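# Stack small carton on large carton using suction arm

## Task

Place the small carton so it rests on top of the large carton, fully within its top edges with no overhang; it must stay there by itself, so release it and pull the tool away before finishing.

## Robot and tools

ROBOT. There is one arm carrying a vacuum tool with four suction cups and two air channels. Channel a serves the two cups at y = -70 mm from the cup point, channel b the two at y = +70 mm; all four sit at x = -35 and +35 mm. The cup point is the centre of the cup rims when they are unloaded, and the cups point along the cup point's +z axis. The tool reaches 148 mm to either side along its y axis. Cup rims are 36 mm across.

FRAMES. Reported positions are in the scene frame, in metres: origin on the table top under the arm base, +z up, +y to the left when looking along +x. Orientation is given as a quaternion in w,x,y,z order. The reported position can be slightly off, more so at long reach. Motion commands, however, are expressed in the cup point's own axes.

execute_actions(actions): a list of actions run one after another. Each action is up to 15 rows, each row lasting one 1/30 s step; if fewer than 15 rows are given, the last row repeats to fill the action. A row is 8 numbers, each in [-1, 1]: dx, dy, dz, rx, ry, rz, suction_a, suction_b. The first six are an offset, not a pose, measured from the cup point's pose at the start of that action (for the first action in a call, from the last pose a result reported), in the cup point's own axes. Every row refers to that same start pose, not to the row before. Scale: 1.0 equals 0.6 m for dx, dy, dz and 180 degrees for the rotation vector rx, ry, rz. An empty list just returns the current state and images.

SUCTION values: +1 is full vacuum (about 75 kPa below ambient); smaller positive values request that fraction; 0.01 or less switches the channel off. A channel keeps its last setting until changed.

move(target, speed, stop_force, blocking): drives the cup point in a straight line toward one target. target is a single 8-number row laid out as above, an offset from the pose in the last result that showed one, in cup point axes; its two suction numbers are applied at the start. speed is in m/s, 0.002 to 0.5, default 0.25; rotation rate is capped at twice that in rad/s. The path takes 0.5 to 10 s and is cut off at 10 s. It does not avoid obstacles, and the real motion lags, may deviate, and can exceed speed near full arm extension. stop_force (N, 9 to 40, optional, not allowed in the first 0.2 s) ends the path once the wrist sensor sees that much extra push opposing the motion for two steps; the arm backs up two steps and holds. Use it only with slow, non-rotating moves; the press can briefly exceed it, and fast contact can still fault. Omit it when moving away from a surface you are pressing on. blocking=false returns after 0.5 s while the arm keeps going (not allowed with stop_force); until the move is seen to end, other motion calls are refused, so use wait or stop.

wait(seconds): 0 to 10; lets time pass holding the last command, returning early if a running move ends. stop(): brakes a running move; needs room if fast; suction is unaffected. zoom_image(camera, region): enlarges part of the latest image of cam_high (672x504), cam_low (672x504) or cam_wrist (616x616); region is [x0, y0, x1, y1] in pixels from the top-left, at most 504 by 504. finished_scene(scene): ends the current scene by number; irreversible, and the result says whether the goal was met. Replying without a tool call also ends things.

MOTION LIMITS. Each step, the commanded pose is clipped to within 100 mm and 16 degrees of the measured pose, and the arm follows about 0.17 s behind. Large offsets may need several actions, since after an action the arm only continues to the last clipped pose. The 'Hand target' line shows what the controller is currently driving toward. 'pose unreachable' means the clearance check altered or blocked the command.

RESULT LINES. State gives end_effector_position, end_effector_quat_wxyz and velocities. suction_measured_a/b show achieved vacuum; near 0 means no seal. On a sealed surface expect up to 0.17 below the command (0.27 with both on). part_present_a/b turn 1 at 0.54 and back to 0 below 0.49. Wrist force and torque are in the cup point's axes; pressing on a surface gives force pointing back into the arm; noise up to about 2.4 N, offsets up to about 4 N, saturation near 50 N; 'no reading' is normal at the start. Joint torques are rough. The move line reports the ending: done, off_target, moving, held, fault, or contact (stop_force triggered); limits=paced means clipping, limits=held means a check blocked steps and the arm may then surge.

GRIPPING. Switch a channel on and press both of its cups fully onto a flat, smooth face, avoiding seams, holes and carton edges. If one cup of an active channel is open, it steals all the pump flow from the other channel. Cups shorten under vacuum, so the object rides up to about 12 mm nearer the tool. To release, set the carton down onto its support first, then turn both channels off, and rise at least 15 mm. A cup sealed on the table pins the tool; switch that channel off.

AVOID. The arm is stiff: commanding even slightly past contact can trigger a fault (any joint over its load limit, wrist ones 26.3 N m, or 150 N outside force), freezing the arm for 10 s. Approach surfaces slowly, ideally with stop_force. Do not drop, slam or knock anything off the table. Loose objects may occasionally get nudged. Holding loads heats motors; a MOTOR HOT warning appears from 70 °C and at 85 °C the brakes engage until cool. Joint ranges (rad): shoulder pan -3.142 to 3.142, shoulder lift -3.142 to 0.000, elbow 0.000 to 3.142, wrist 1 -4.712 to 1.571, wrist 2 -3.142 to 0.000, wrist 3 -6.283 to 6.283.

Each tool is called as name(argument=value, ...), one argument or row to a line, values as JSON.

## Session

execute_actions(
  actions=[],
)

Scene clock: 0.00 s.
end_effector_position=(+0.4287, -0.0200, +0.4123) suction_measured_a=0.00 part_present_a=0 suction_measured_b=0.00 part_present_b=0 end_effector_quat_wxyz=(-0.002, +0.023, +1.000, -0.001) end_effector_velocity=(-0.000, +0.000, +0.000) end_effector_angular_velocity=(-0.000, +0.000, -0.000)
Joint positions: [-0.316 -1.768  1.734 -1.533 -1.572  1.253]
Joint velocities: [ 0.    -0.001  0.     0.    -0.     0.   ]
Joint torques (N m, as the arm reports them, + toward a larger angle): no reading
Motor temperatures (°C, as the motors report them): [24 25 28 31 33 35]
Wrist force (N, on the end effector, along its own x y z axes, offset not removed): no reading
Wrist torque (N m, same axes, about the end effector's origin, offset not removed): no reading
Hand target: +0.429, -0.020, +0.412; -0.002, +0.023, +1.000, -0.001

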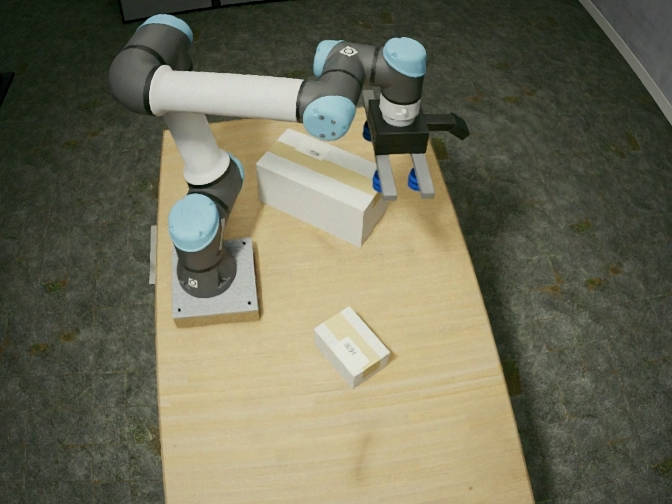

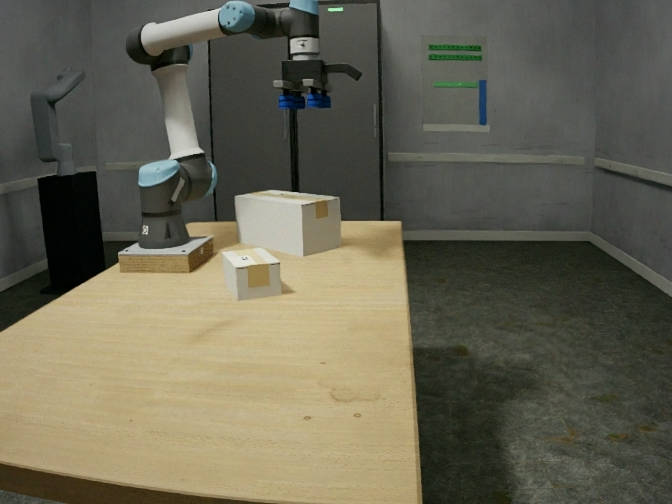

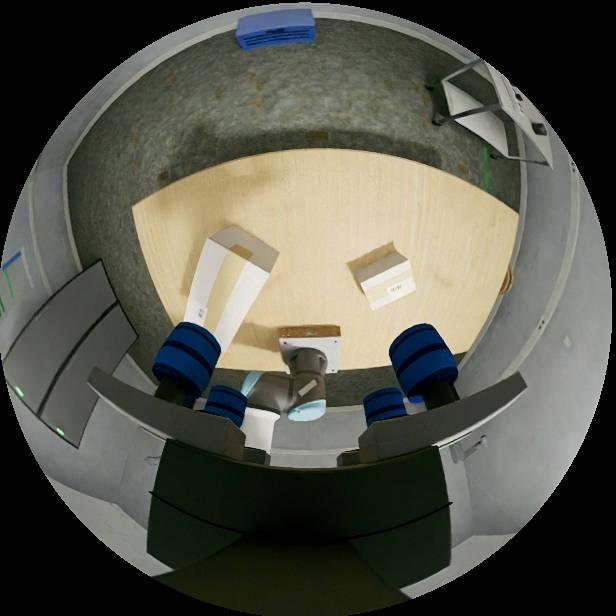

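zoom_image(
  camera="cam_high",
  region=[290, 290, 410, 400],
)

zoom_image(
  camera="cam_high",
  region=[240, 110, 410, 260],
)

zoom_image(
  camera="cam_low",
  region=[200, 180, 360, 310],
)

Region (290, 290, 410, 400) of cam_high's 672x504 image, scaled by 4.200, with more detail than that image has; it fills the top 462 rows of this view, and the rest is white.

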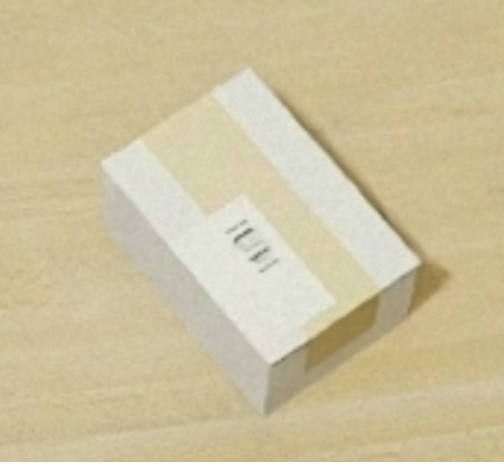

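Region (240, 110, 410, 260) of cam_high's 672x504 image, scaled by 2.965, with more detail than that image has; it fills the top 445 rows of this view, and the rest is white.

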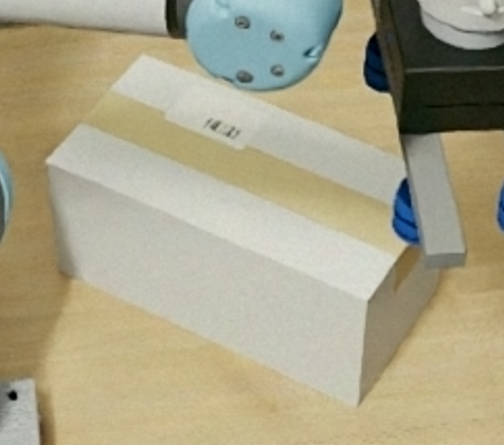

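Region (200, 180, 360, 310) of cam_low's 672x504 image, scaled by 3.150, with more detail than that image has; it fills the top 410 rows of this view, and the rest is white.

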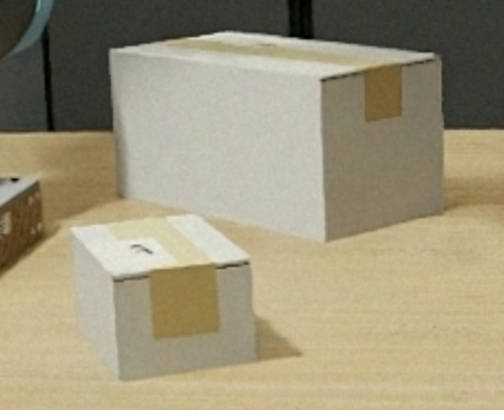

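move(
  target=[0.1027, -0.3435, 0.3872, 0, 0, 0.3256, 0, 0],
  speed=0.25,
)

Scene clock: 11.27 s.
end_effector_position=(+0.3567, -0.2224, +0.1806) suction_measured_a=0.00 part_present_a=0 suction_measured_b=0.00 part_present_b=0 end_effector_quat_wxyz=(-0.002, +0.509, +0.861, -0.001) end_effector_velocity=(-0.000, -0.002, -0.002) end_effector_angular_velocity=(+0.000, +0.000, -0.007)
Joint positions: [-0.833 -1.619  2.234 -2.183 -1.572  1.758]
Joint velocities: [-0.003  0.006  0.002 -0.007 -0.     0.003]
Joint torques (N m, as the arm reports them, + toward a larger angle): [ -8.91 -15.88 -12.2   -6.18  -0.34   2.08]
Motor temperatures (°C, as the motors report them): [24 25 28 31 33 35]
Wrist force (N, on the end effector, along its own x y z axes, offset not removed): [1.7 -0.9 2.1]
Wrist torque (N m, same axes, about the end effector's origin, offset not removed): [-0.15 -0.19 0.07]
Hand target: +0.357, -0.223, +0.180; -0.002, +0.509, +0.861, -0.001
Off the commanded pose: 0.001 m, 0 deg.
move: done
camera_calibration (this result's frames):
cam_wrist: T_world_to_cam=[[-0.874153, -0.485618, 0.00563157, 0.198337], [-0.389378, 0.70775, 0.58947, 0.24032], [-0.290243, 0.513094, -0.807771, 0.482518], [0, 0, 0, 1]] pos_world=[0.406999, -0.321348, 0.246985]

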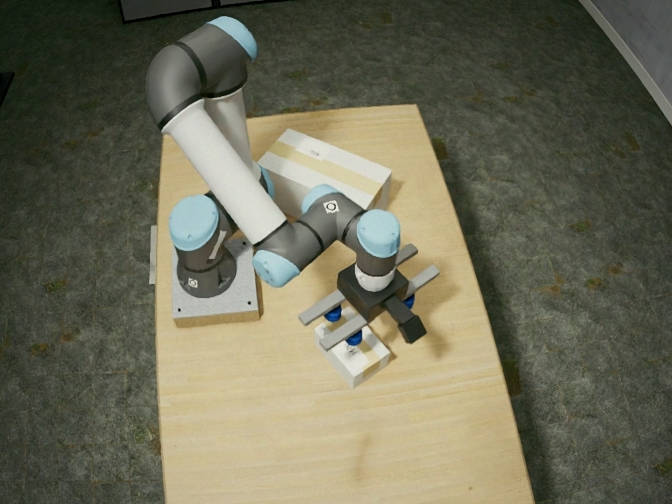

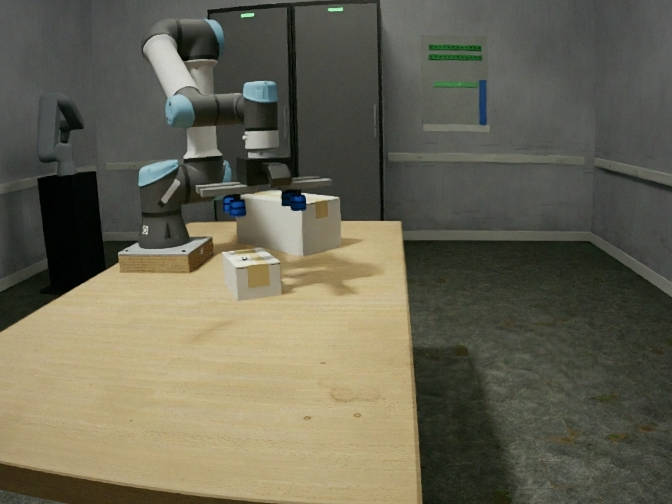

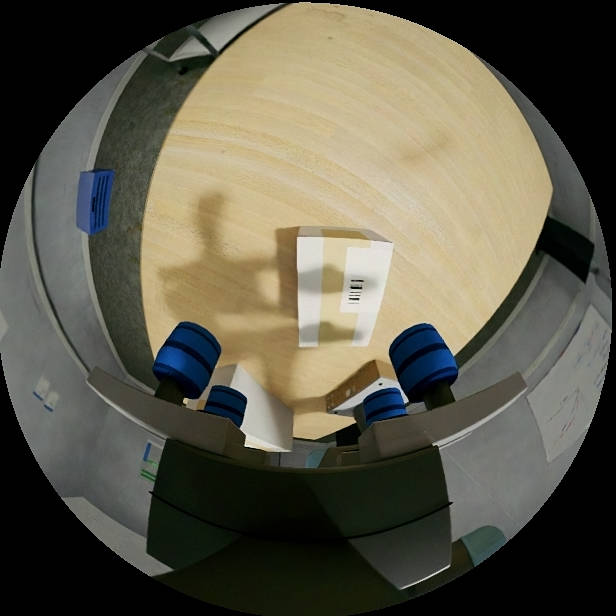

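zoom_image(
  camera="cam_wrist",
  region=[270, 210, 430, 370],
)

Region (270, 210, 430, 370) of cam_wrist's 616x616 image, scaled by 3.150, with more detail than that image has.

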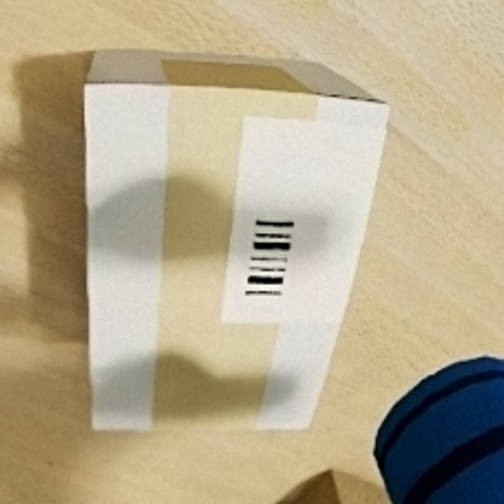

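move(
  target=[0.008, 0.039, 0.135, 0, 0, 0, 0, 0],
  speed=0.15,
)

Scene clock: 16.13 s.
end_effector_position=(+0.3746, -0.2069, +0.0999) suction_measured_a=0.00 part_present_a=0 suction_measured_b=0.00 part_present_b=0 end_effector_quat_wxyz=(-0.002, +0.509, +0.861, -0.001) end_effector_velocity=(+0.001, -0.000, -0.002) end_effector_angular_velocity=(-0.000, -0.000, -0.000)
Joint positions: [-0.774 -1.431  2.315 -2.452 -1.572  1.817]
Joint velocities: [ 0.001  0.007  0.    -0.008  0.     0.002]
Joint torques (N m, as the arm reports them, + toward a larger angle): [  7.78 -20.09 -11.78  -6.99  -2.55   2.32]
Motor temperatures (°C, as the motors report them): [24 25 28 31 33 35]
Wrist force (N, on the end effector, along its own x y z axes, offset not removed): [2.1 1.9 -0.6]
Wrist torque (N m, same axes, about the end effector's origin, offset not removed): [0.25 -0.26 0.19]
Hand target: +0.375, -0.207, +0.100; -0.002, +0.509, +0.861, -0.001
Off the commanded pose: 0.000 m, 0 deg.
move: done
camera_calibration (this result's frames):
cam_wrist: T_world_to_cam=[[-0.874147, -0.485626, 0.00580383, 0.221895], [-0.389309, 0.707818, 0.589433, 0.283878], [-0.290352, 0.512992, -0.807796, 0.41456], [0, 0, 0, 1]] pos_world=[0.424854, -0.305843, 0.166265]

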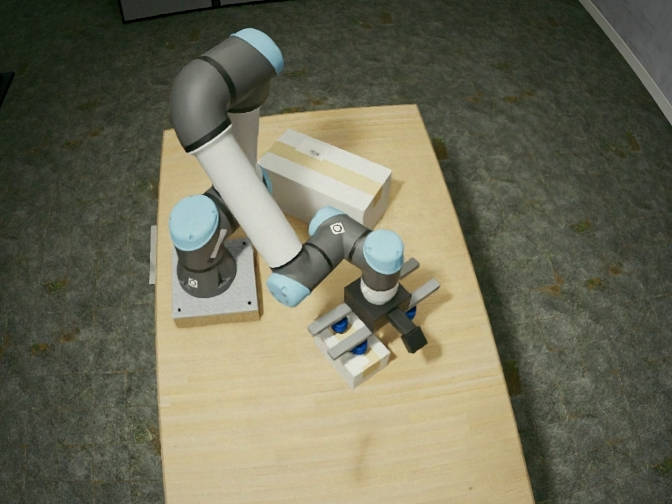

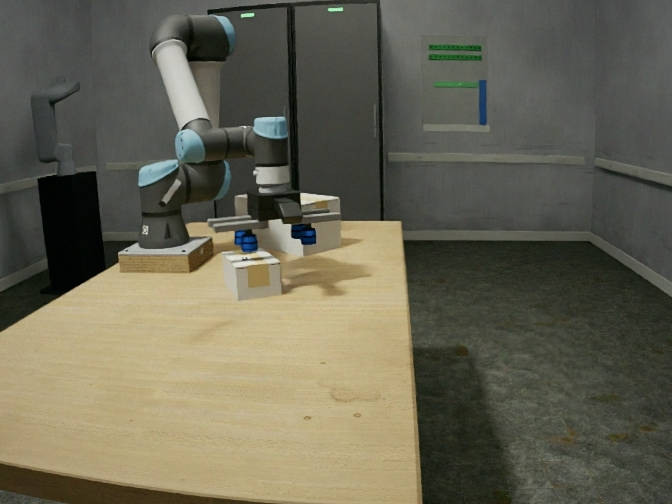

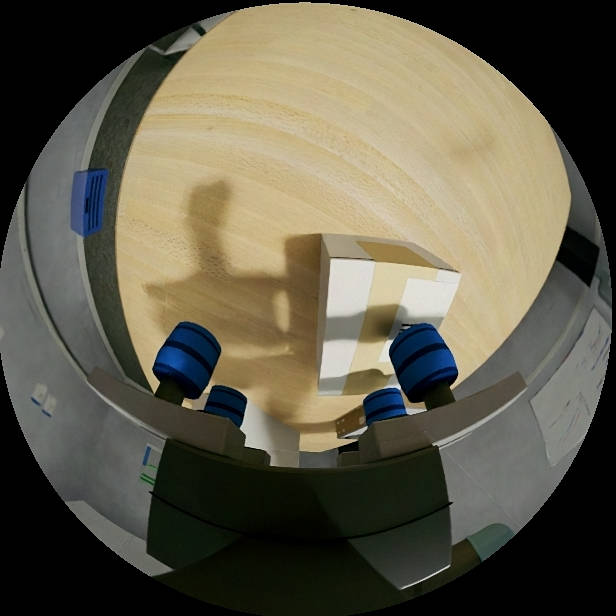

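zoom_image(
  camera="cam_wrist",
  region=[300, 225, 480, 405],
)

Region (300, 225, 480, 405) of cam_wrist's 616x616 image, scaled by 2.800, with more detail than that image has.

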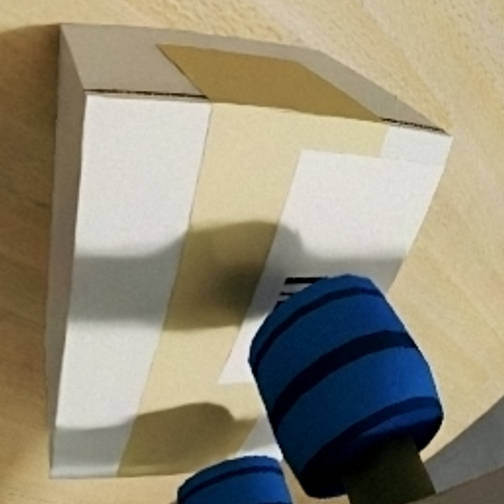

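move(
  target=[-0.01, 0.0117, 0.022, 0, 0, 0, 0, 0],
  speed=0.05,
)

move(
  target=[0, 0, 0.03, 0, 0, 0, 1, 0],
  speed=0.01,
  stop_force=10,
)

Scene clock: 20.93 s.
end_effector_position=(+0.3834, -0.2088, +0.0869) suction_measured_a=0.00 part_present_a=0 suction_measured_b=0.00 part_present_b=0 end_effector_quat_wxyz=(-0.002, +0.509, +0.861, -0.001) end_effector_velocity=(+0.001, -0.001, -0.001) end_effector_angular_velocity=(-0.000, -0.001, -0.001)
Joint positions: [-0.761 -1.38   2.304 -2.491 -1.572  1.83 ]
Joint velocities: [ 0.001  0.006 -0.002 -0.005  0.001  0.002]
Joint torques (N m, as the arm reports them, + toward a larger angle): [  4.13 -21.27 -31.25  -6.6    1.25   1.72]
Motor temperatures (°C, as the motors report them): [24 25 28 31 33 35]
Wrist force (N, on the end effector, along its own x y z axes, offset not removed): [0.7 0.4 1.3]
Wrist torque (N m, same axes, about the end effector's origin, offset not removed): [0.06 -0.09 0.17]
Hand target: +0.384, -0.209, +0.087; -0.002, +0.509, +0.861, -0.001
Off the commanded pose: 0.000 m, 0 deg.
move: done
camera_calibration (this result's frames):
cam_wrist: T_world_to_cam=[[-0.874145, -0.485629, 0.00586613, 0.228804], [-0.389288, 0.707849, 0.58941, 0.296315], [-0.290387, 0.512947, -0.807813, 0.407571], [0, 0, 0, 1]] pos_world=[0.433713, -0.307695, 0.153247]

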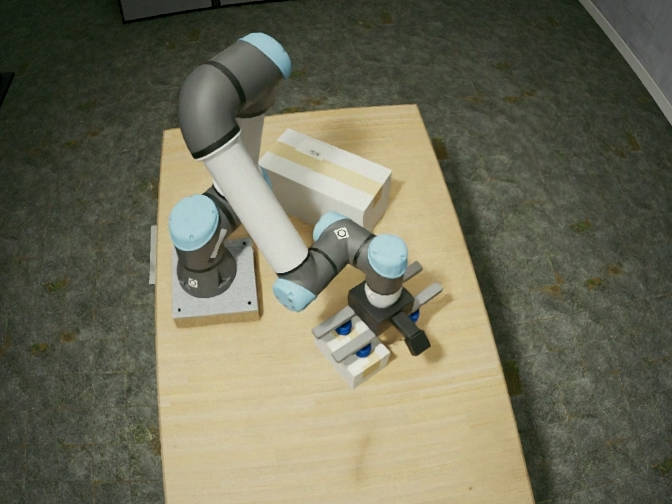

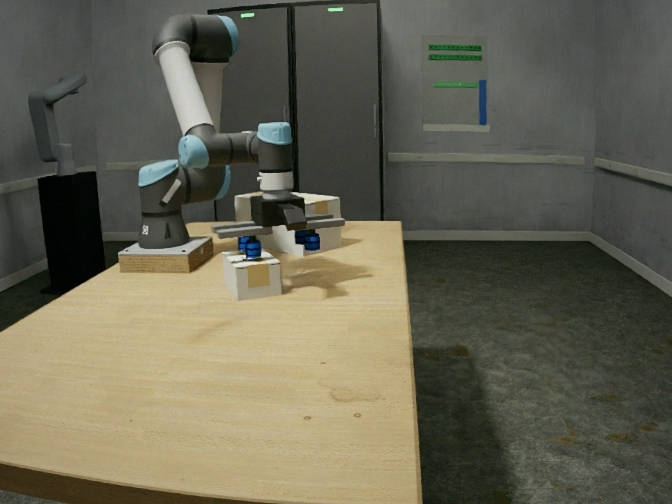

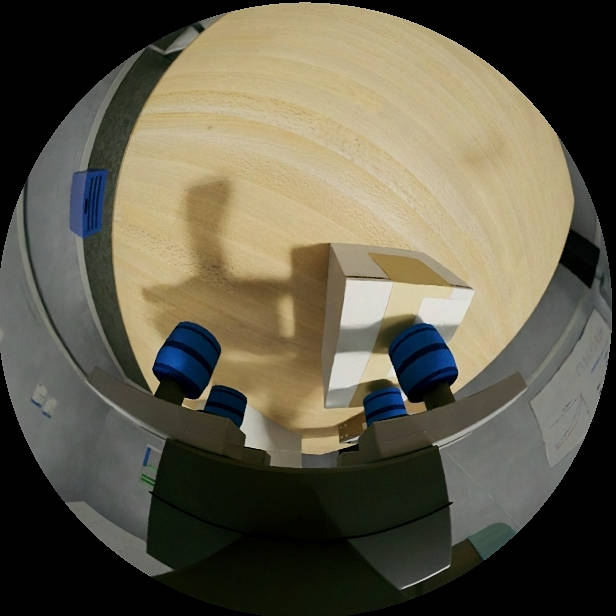

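Scene clock: 22.97 s.
end_effector_position=(+0.3834, -0.2087, +0.0692) suction_measured_a=0.98 part_present_a=1 suction_measured_b=0.00 part_present_b=0 end_effector_quat_wxyz=(-0.002, +0.509, +0.861, -0.001) end_effector_velocity=(-0.000, +0.000, -0.003) end_effector_angular_velocity=(+0.002, +0.001, -0.000)
Joint positions: [-0.761 -1.334  2.318 -2.551 -1.572  1.83 ]
Joint velocities: [-0.     0.007  0.002 -0.007  0.001  0.   ]
Joint torques (N m, as the arm reports them, + toward a larger angle): [ -5.11 -25.31  -7.69  -6.75   1.12  -1.78]
Motor temperatures (°C, as the motors report them): [24 25 28 31 33 35]
Wrist force (N, on the end effector, along its own x y z axes, offset not removed): [1.2 1.5 4.9]
Wrist torque (N m, same axes, about the end effector's origin, offset not removed): [-0.06 -0.23 0.11]
Hand target: +0.383, -0.209, +0.069; -0.002, +0.509, +0.861, -0.001
Off the commanded pose: 0.000 m, 0 deg.
move: done
camera_calibration (this result's frames):
cam_wrist: T_world_to_cam=[[-0.874144, -0.485631, 0.00586575, 0.228864], [-0.389285, 0.70784, 0.589424, 0.306731], [-0.290394, 0.512958, -0.807803, 0.393224], [0, 0, 0, 1]] pos_world=[0.433656, -0.30768, 0.13551]

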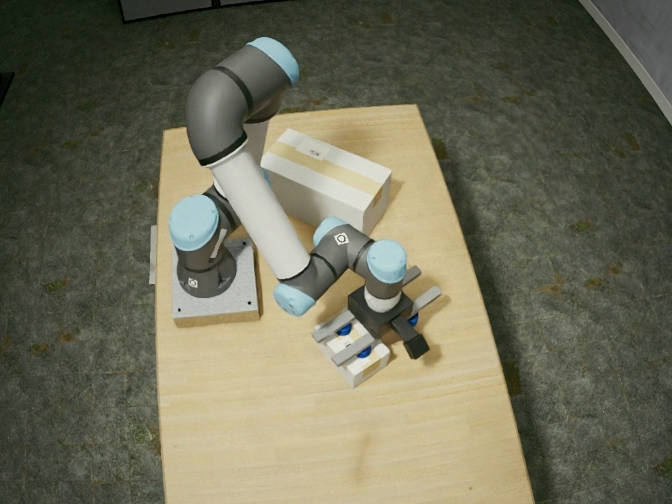

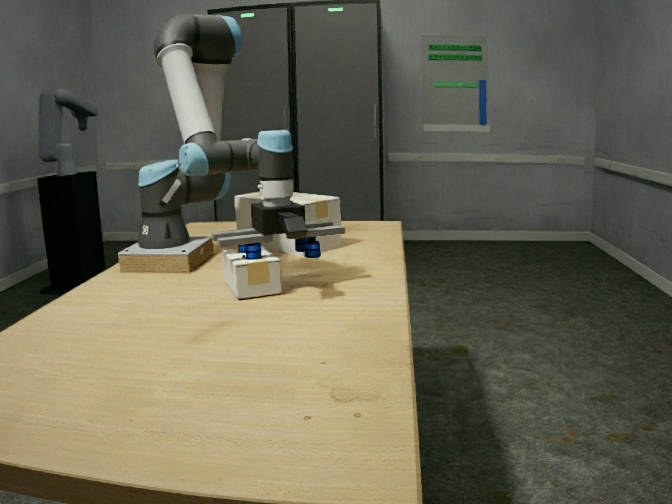

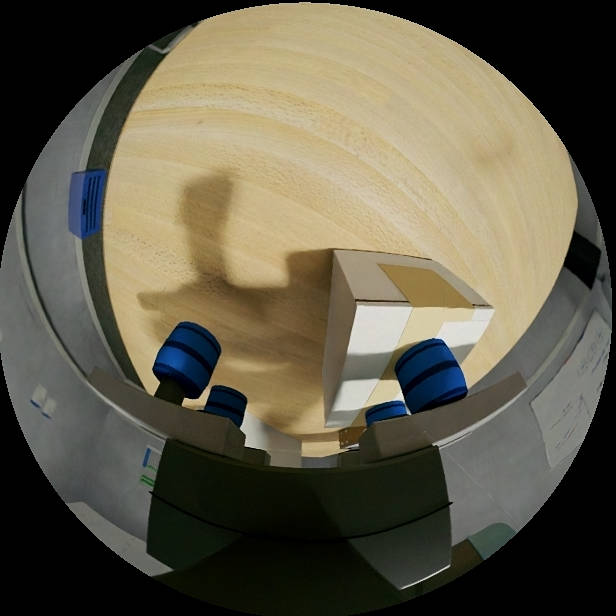

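move(
  target=[0.146, 0.0803, -0.35, 0, 0, 0, 1, 0],
  speed=0.2,
)

Scene clock: 26.30 s.
end_effector_position=(+0.3842, -0.1092, +0.2787) suction_measured_a=0.98 part_present_a=1 suction_measured_b=0.00 part_present_b=0 end_effector_quat_wxyz=(-0.002, +0.509, +0.861, -0.001) end_effector_velocity=(-0.000, +0.001, +0.002) end_effector_angular_velocity=(-0.000, +0.001, +0.001)
Joint positions: [-0.571 -1.8    2.105 -1.872 -1.572  2.021]
Joint velocities: [ 0.002 -0.003 -0.005  0.008 -0.001  0.001]
Joint torques (N m, as the arm reports them, + toward a larger angle): [  6.6  -22.97 -42.09  -1.27  -2.75   2.1 ]
Motor temperatures (°C, as the motors report them): [24 25 28 31 33 35]
Wrist force (N, on the end effector, along its own x y z axes, offset not removed): [2.0 0.1 4.3]
Wrist torque (N m, same axes, about the end effector's origin, offset not removed): [-0.29 -0.27 0.22]
Hand target: +0.384, -0.109, +0.279; -0.002, +0.509, +0.861, -0.001
Off the commanded pose: 0.001 m, 0 deg.
move: done
camera_calibration (this result's frames):
cam_wrist: T_world_to_cam=[[-0.874133, -0.485646, 0.0062832, 0.276539], [-0.389262, 0.708268, 0.588924, 0.113285], [-0.290459, 0.512352, -0.808164, 0.511713], [0, 0, 0, 1]] pos_world=[0.434461, -0.208113, 0.345094]

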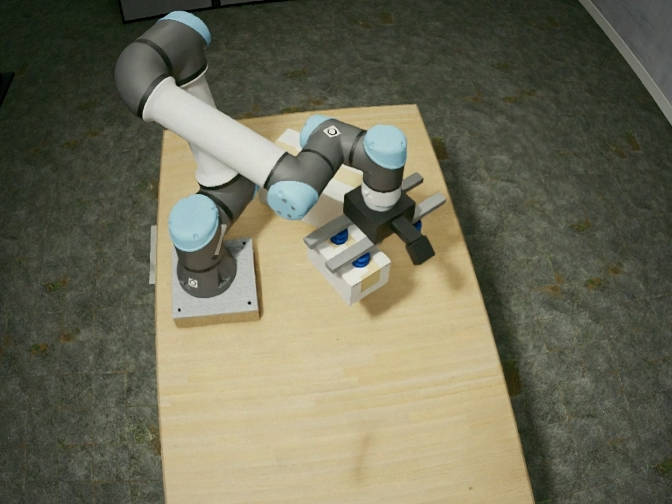

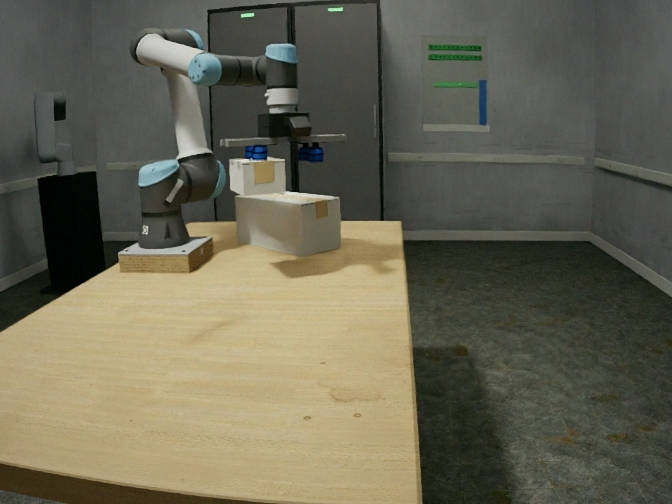

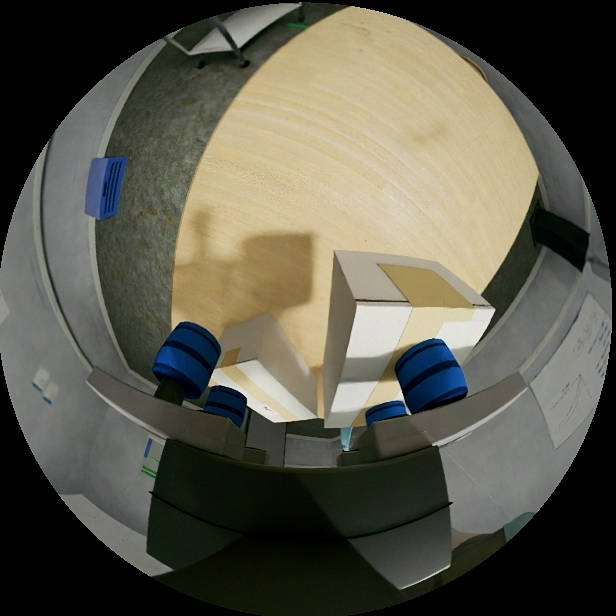

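move(
  target=[0.5595, 0.2622, 0.0, 0, 0, -0.1344, 1, 0],
  speed=0.25,
)

Scene clock: 29.27 s.
end_effector_position=(+0.3608, +0.2600, +0.2782) suction_measured_a=0.98 part_present_a=1 suction_measured_b=0.00 part_present_b=0 end_effector_quat_wxyz=(-0.001, +0.317, +0.948, -0.002) end_effector_velocity=(+0.000, +0.002, +0.000) end_effector_angular_velocity=(-0.000, -0.001, +0.002)
Joint positions: [ 0.367 -1.68   2.007 -1.895 -1.572  2.537]
Joint velocities: [ 0.005  0.004 -0.004 -0.    -0.001  0.003]
Joint torques (N m, as the arm reports them, + toward a larger angle): [  8.5  -19.67 -43.71  -6.4   -2.6    1.77]
Motor temperatures (°C, as the motors report them): [24 25 28 31 33 35]
Wrist force (N, on the end effector, along its own x y z axes, offset not removed): [2.9 1.1 3.7]
Wrist torque (N m, same axes, about the end effector's origin, offset not removed): [-0.18 -0.41 0.18]
Hand target: +0.361, +0.260, +0.278; -0.001, +0.317, +0.948, -0.002
Off the commanded pose: 0.001 m, 0 deg.
move: done
camera_calibration (this result's frames):
cam_wrist: T_world_to_cam=[[-0.598518, -0.801079, 0.00697623, 0.417862], [-0.645473, 0.48738, 0.588069, -0.00697736], [-0.47449, 0.347467, -0.80878, 0.424842], [0, 0, 0, 1]] pos_world=[0.447178, 0.190522, 0.344792]

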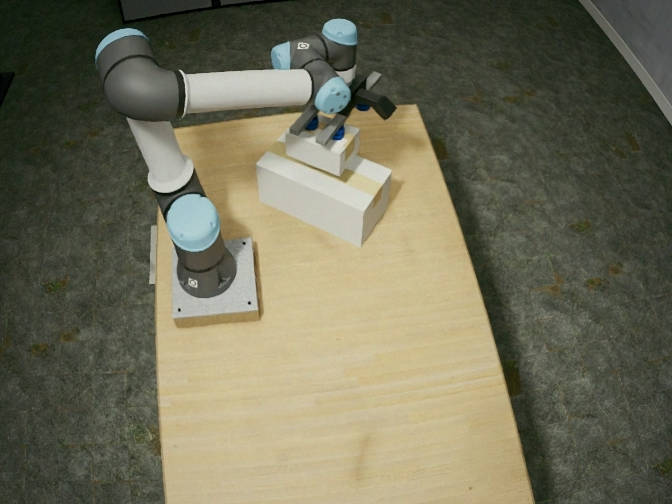

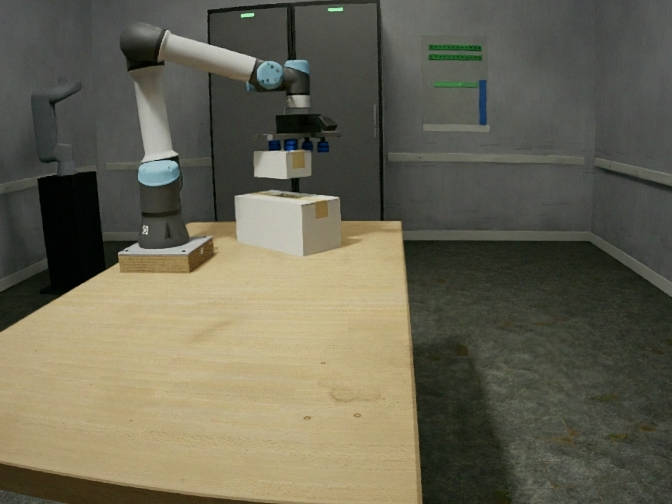

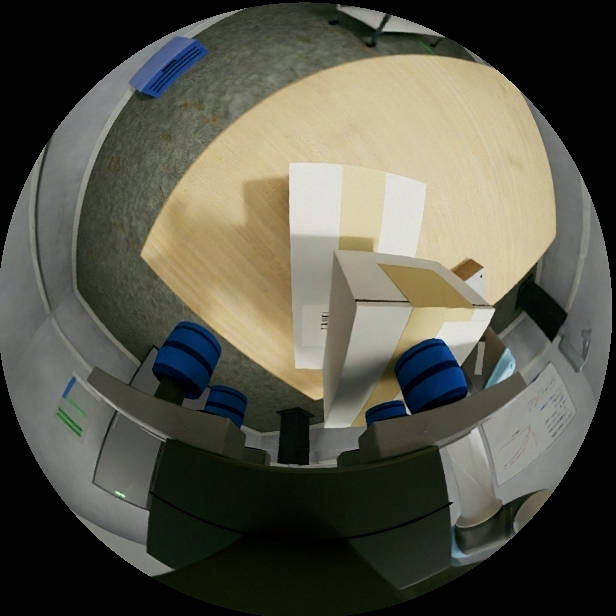

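zoom_image(
  camera="cam_wrist",
  region=[270, 150, 500, 380],
)

Region (270, 150, 500, 380) of cam_wrist's 616x616 image, scaled by 2.191, with more detail than that image has.

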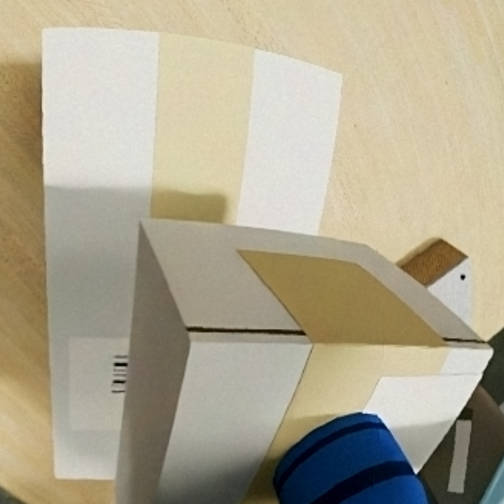

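move(
  target=[0.01, 0.0175, 0.075, 0, 0, 0.002, 1, 0],
  speed=0.1,
)

Scene clock: 32.90 s.
end_effector_position=(+0.3621, +0.2719, +0.2335) suction_measured_a=0.98 part_present_a=1 suction_measured_b=0.00 part_present_b=0 end_effector_quat_wxyz=(-0.001, +0.320, +0.947, -0.002) end_effector_velocity=(+0.000, +0.001, -0.002) end_effector_angular_velocity=(+0.001, -0.001, -0.002)
Joint positions: [ 0.392 -1.614  2.071 -2.025 -1.572  2.568]
Joint velocities: [ 0.001  0.003  0.002 -0.007  0.     0.003]
Joint torques (N m, as the arm reports them, + toward a larger angle): [  7.53 -20.29 -17.24  -6.68  -2.24   2.01]
Motor temperatures (°C, as the motors report them): [24 25 28 31 33 35]
Wrist force (N, on the end effector, along its own x y z axes, offset not removed): [1.8 0.9 5.8]
Wrist torque (N m, same axes, about the end effector's origin, offset not removed): [-0.19 -0.27 0.22]
Hand target: +0.362, +0.272, +0.233; -0.001, +0.320, +0.947, -0.002
Off the commanded pose: 0.000 m, 0 deg.
move: done
camera_calibration (this result's frames):
cam_wrist: T_world_to_cam=[[-0.603508, -0.797326, 0.00696736, 0.429255], [-0.64242, 0.491396, 0.588069, 0.0122312], [-0.472307, 0.350429, -0.808781, 0.383571], [0, 0, 0, 1]] pos_world=[0.44808, 0.201832, 0.300041]

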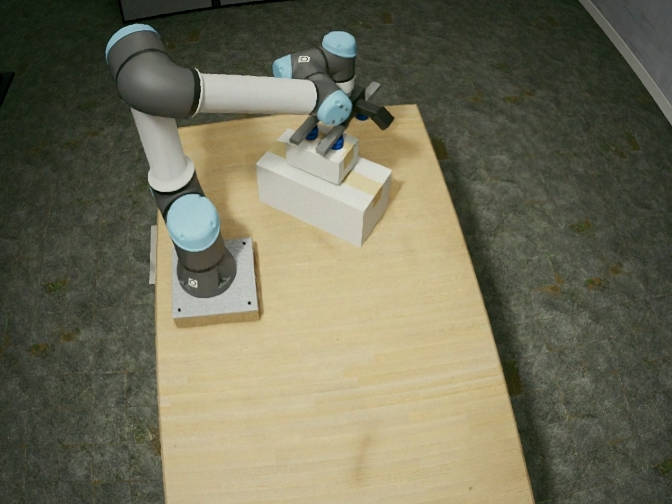

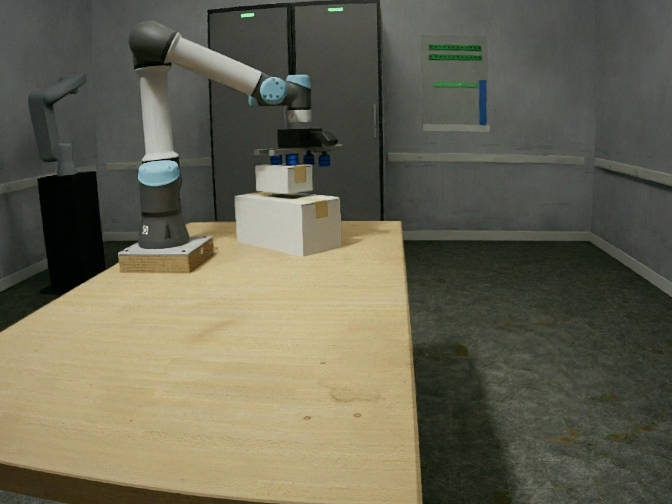

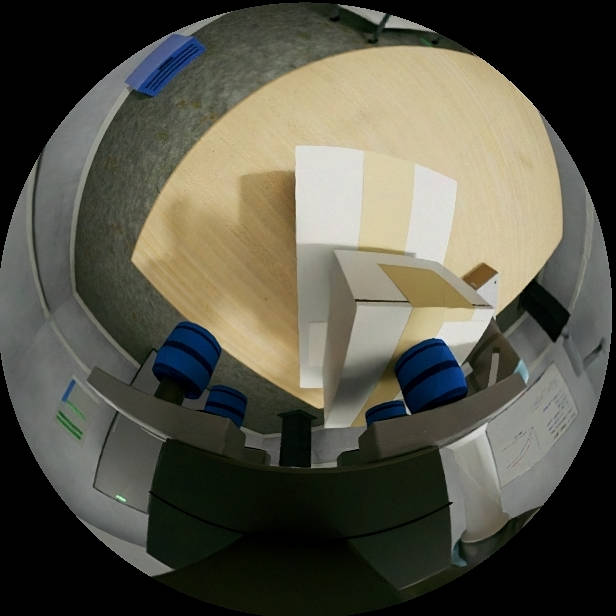

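Looks centred. Lowering slowly until contact.

move(
  target=[0, 0, 0.06, 0, 0, 0, 1, 0],
  speed=0.008,
  stop_force=9,
)

Scene clock: 37.83 s.
end_effector_position=(+0.3620, +0.2719, +0.2134) suction_measured_a=0.98 part_present_a=1 suction_measured_b=0.00 part_present_b=0 end_effector_quat_wxyz=(-0.001, +0.320, +0.947, -0.002) end_effector_velocity=(-0.001, +0.000, +0.001) end_effector_angular_velocity=(-0.001, +0.003, +0.001)
Joint positions: [ 0.392 -1.589  2.105 -2.083 -1.572  2.568]
Joint velocities: [ 0.    -0.001 -0.003  0.008  0.    -0.   ]
Joint torques (N m, as the arm reports them, + toward a larger angle): [ -8.13 -19.91 -29.15  -0.21   1.97  -2.42]
Motor temperatures (°C, as the motors report them): [24 25 28 31 33 35]
Wrist force (N, on the end effector, along its own x y z axes, offset not removed): [6.4 -2.4 -32.0]
Wrist torque (N m, same axes, about the end effector's origin, offset not removed): [2.18 -0.67 0.62]
Hand target: +0.362, +0.272, +0.214; -0.001, +0.320, +0.947, -0.002
Off the commanded pose: 0.016 m, 0 deg.
move: contact
camera_calibration (this result's frames):
cam_wrist: T_world_to_cam=[[-0.603523, -0.797314, 0.00709226, 0.429273], [-0.642359, 0.491461, 0.588082, 0.0239661], [-0.472372, 0.350365, -0.80877, 0.36729], [0, 0, 0, 1]] pos_world=[0.447968, 0.201802, 0.279914]

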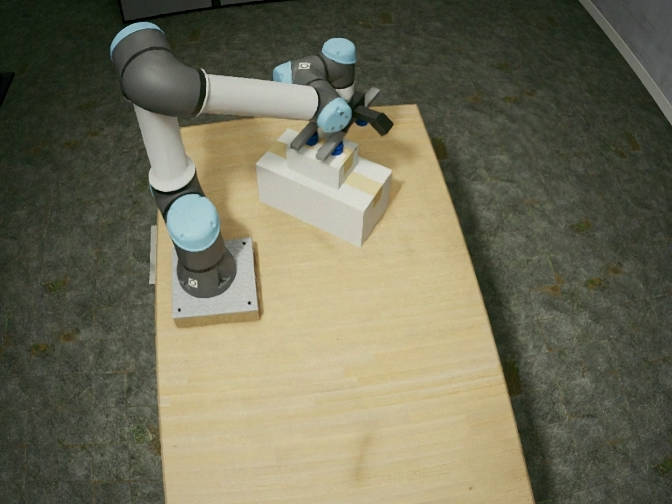

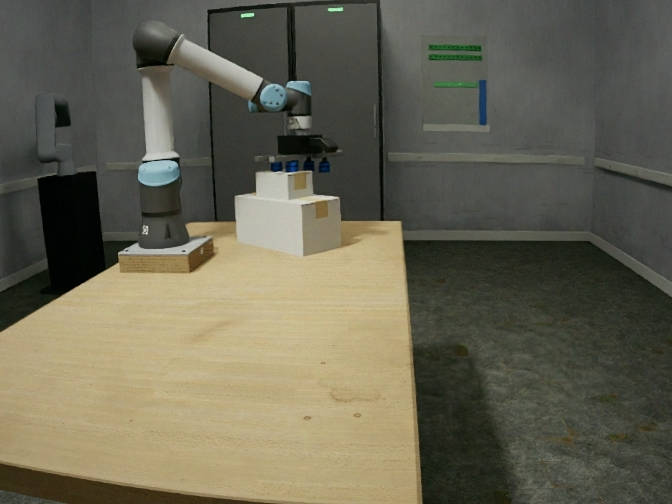

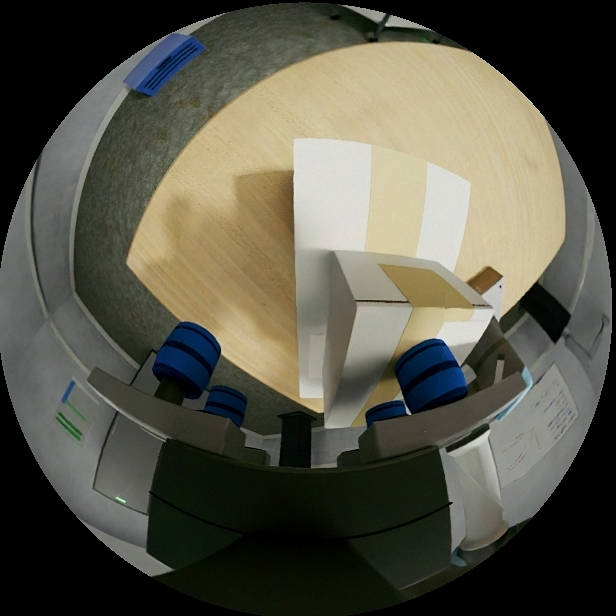

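execute_actions(
  actions=[
    [[0, 0, -0.002, 0, 0, 0, 0, 0]],
  ],
)

Scene clock: 38.67 s.
end_effector_position=(+0.3620, +0.2719, +0.2146) suction_measured_a=0.00 part_present_a=0 suction_measured_b=0.00 part_present_b=0 end_effector_quat_wxyz=(-0.001, +0.320, +0.947, -0.002) end_effector_velocity=(+0.000, -0.000, +0.000) end_effector_angular_velocity=(+0.000, -0.000, -0.000)
Joint positions: [ 0.392 -1.59   2.103 -2.08  -1.572  2.568]
Joint velocities: [-0.001 -0.001 -0.     0.001  0.    -0.   ]
Joint torques (N m, as the arm reports them, + toward a larger angle): [ -6.67 -18.96 -28.39   0.69   1.9   -1.84]
Motor temperatures (°C, as the motors report them): [24 25 28 31 33 35]
Wrist force (N, on the end effector, along its own x y z axes, offset not removed): [1.3 -1.7 -31.1]
Wrist torque (N m, same axes, about the end effector's origin, offset not removed): [1.93 -0.15 0.15]
Hand target: +0.362, +0.272, +0.215; -0.001, +0.320, +0.947, -0.002
Off the commanded pose: 0.000 m, 0 deg.
camera_calibration (this result's frames):
cam_wrist: T_world_to_cam=[[-0.60352, -0.797317, 0.00708344, 0.429272], [-0.642367, 0.491457, 0.588077, 0.0232767], [-0.472365, 0.350366, -0.808774, 0.368251], [0, 0, 0, 1]] pos_world=[0.447975, 0.201804, 0.281102]

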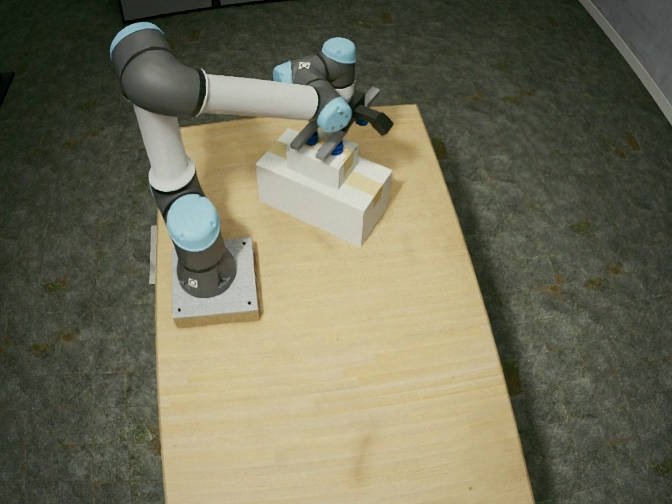

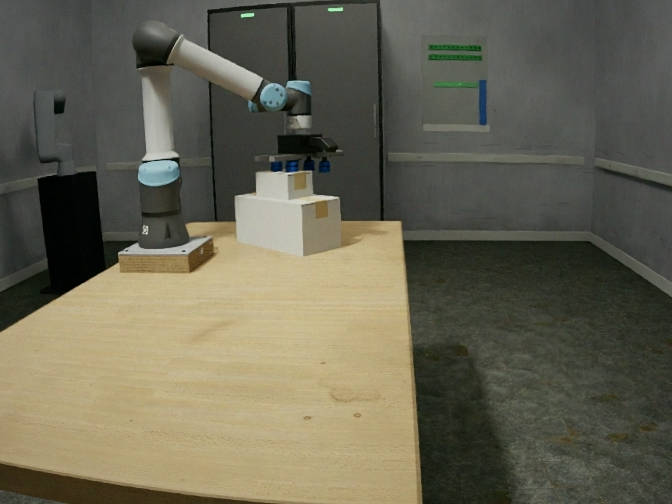

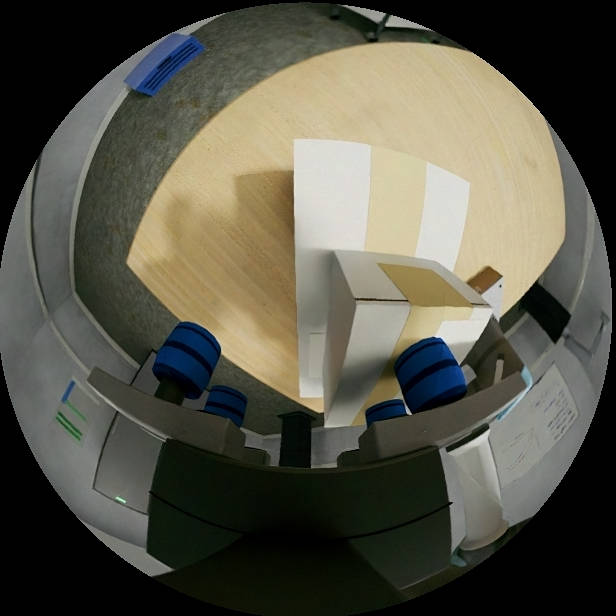

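move(
  target=[0, 0, -0.25, 0, 0, 0, 0, 0],
  speed=0.2,
)

Scene clock: 40.33 s.
end_effector_position=(+0.3626, +0.2721, +0.3643) suction_measured_a=0.00 part_present_a=0 suction_measured_b=0.00 part_present_b=0 end_effector_quat_wxyz=(-0.001, +0.320, +0.947, -0.002) end_effector_velocity=(+0.000, -0.000, +0.003) end_effector_angular_velocity=(-0.000, -0.000, +0.001)
Joint positions: [ 0.392 -1.704  1.803 -1.667 -1.572  2.568]
Joint velocities: [-0.001 -0.001 -0.007  0.008 -0.001 -0.002]
Joint torques (N m, as the arm reports them, + toward a larger angle): [ -7.6  -15.   -42.94  -0.51  -2.33  -2.1 ]
Motor temperatures (°C, as the motors report them): [24 25 28 31 33 35]
Wrist force (N, on the end effector, along its own x y z axes, offset not removed): [1.2 0.7 -0.3]
Wrist torque (N m, same axes, about the end effector's origin, offset not removed): [0.01 -0.14 0.16]
Hand target: +0.363, +0.272, +0.364; -0.001, +0.320, +0.947, -0.002
Off the commanded pose: 0.000 m, 0 deg.
move: done
camera_calibration (this result's frames):
cam_wrist: T_world_to_cam=[[-0.603519, -0.797319, 0.00690728, 0.428854], [-0.642477, 0.491408, 0.587998, -0.0644406], [-0.472216, 0.35043, -0.808833, 0.489444], [0, 0, 0, 1]] pos_world=[0.448543, 0.202084, 0.430807]

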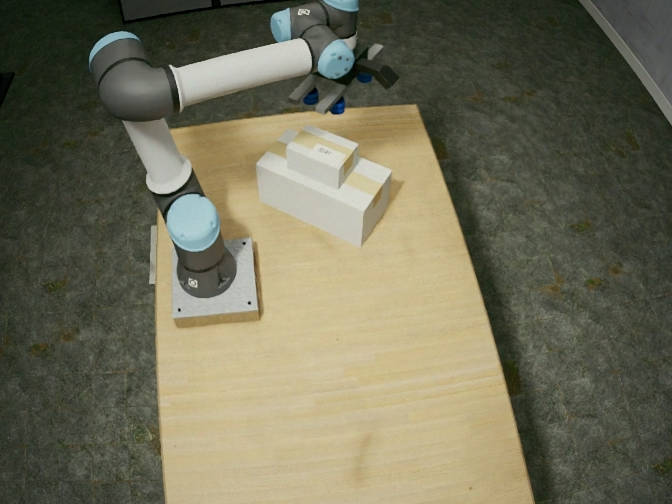

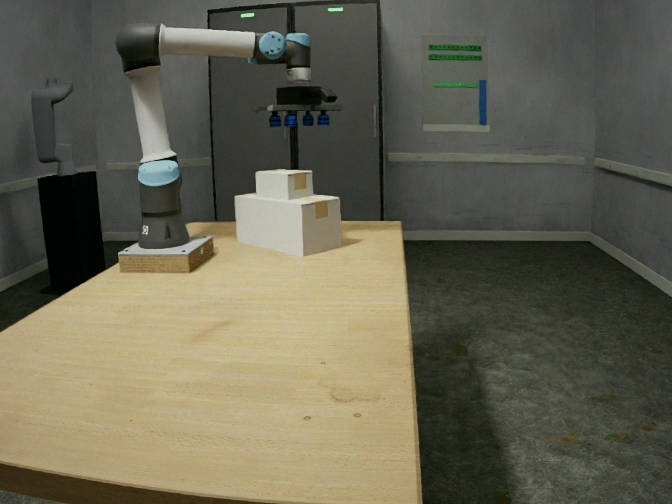

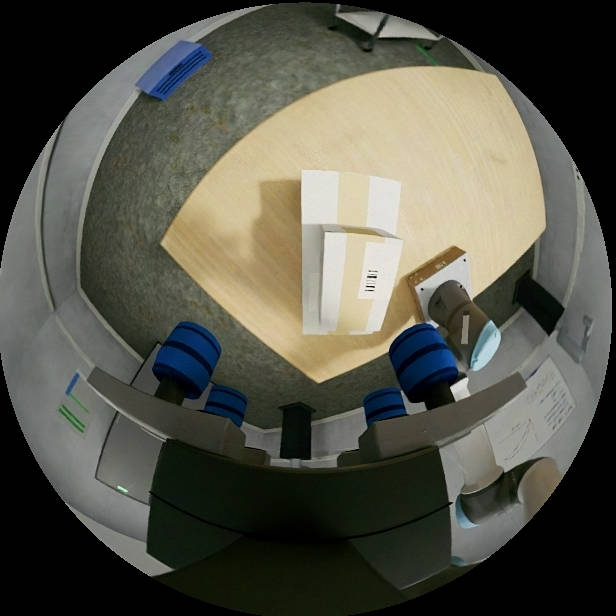

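finished_scene(
  scene=1,
)

The scene is finished: the task was done.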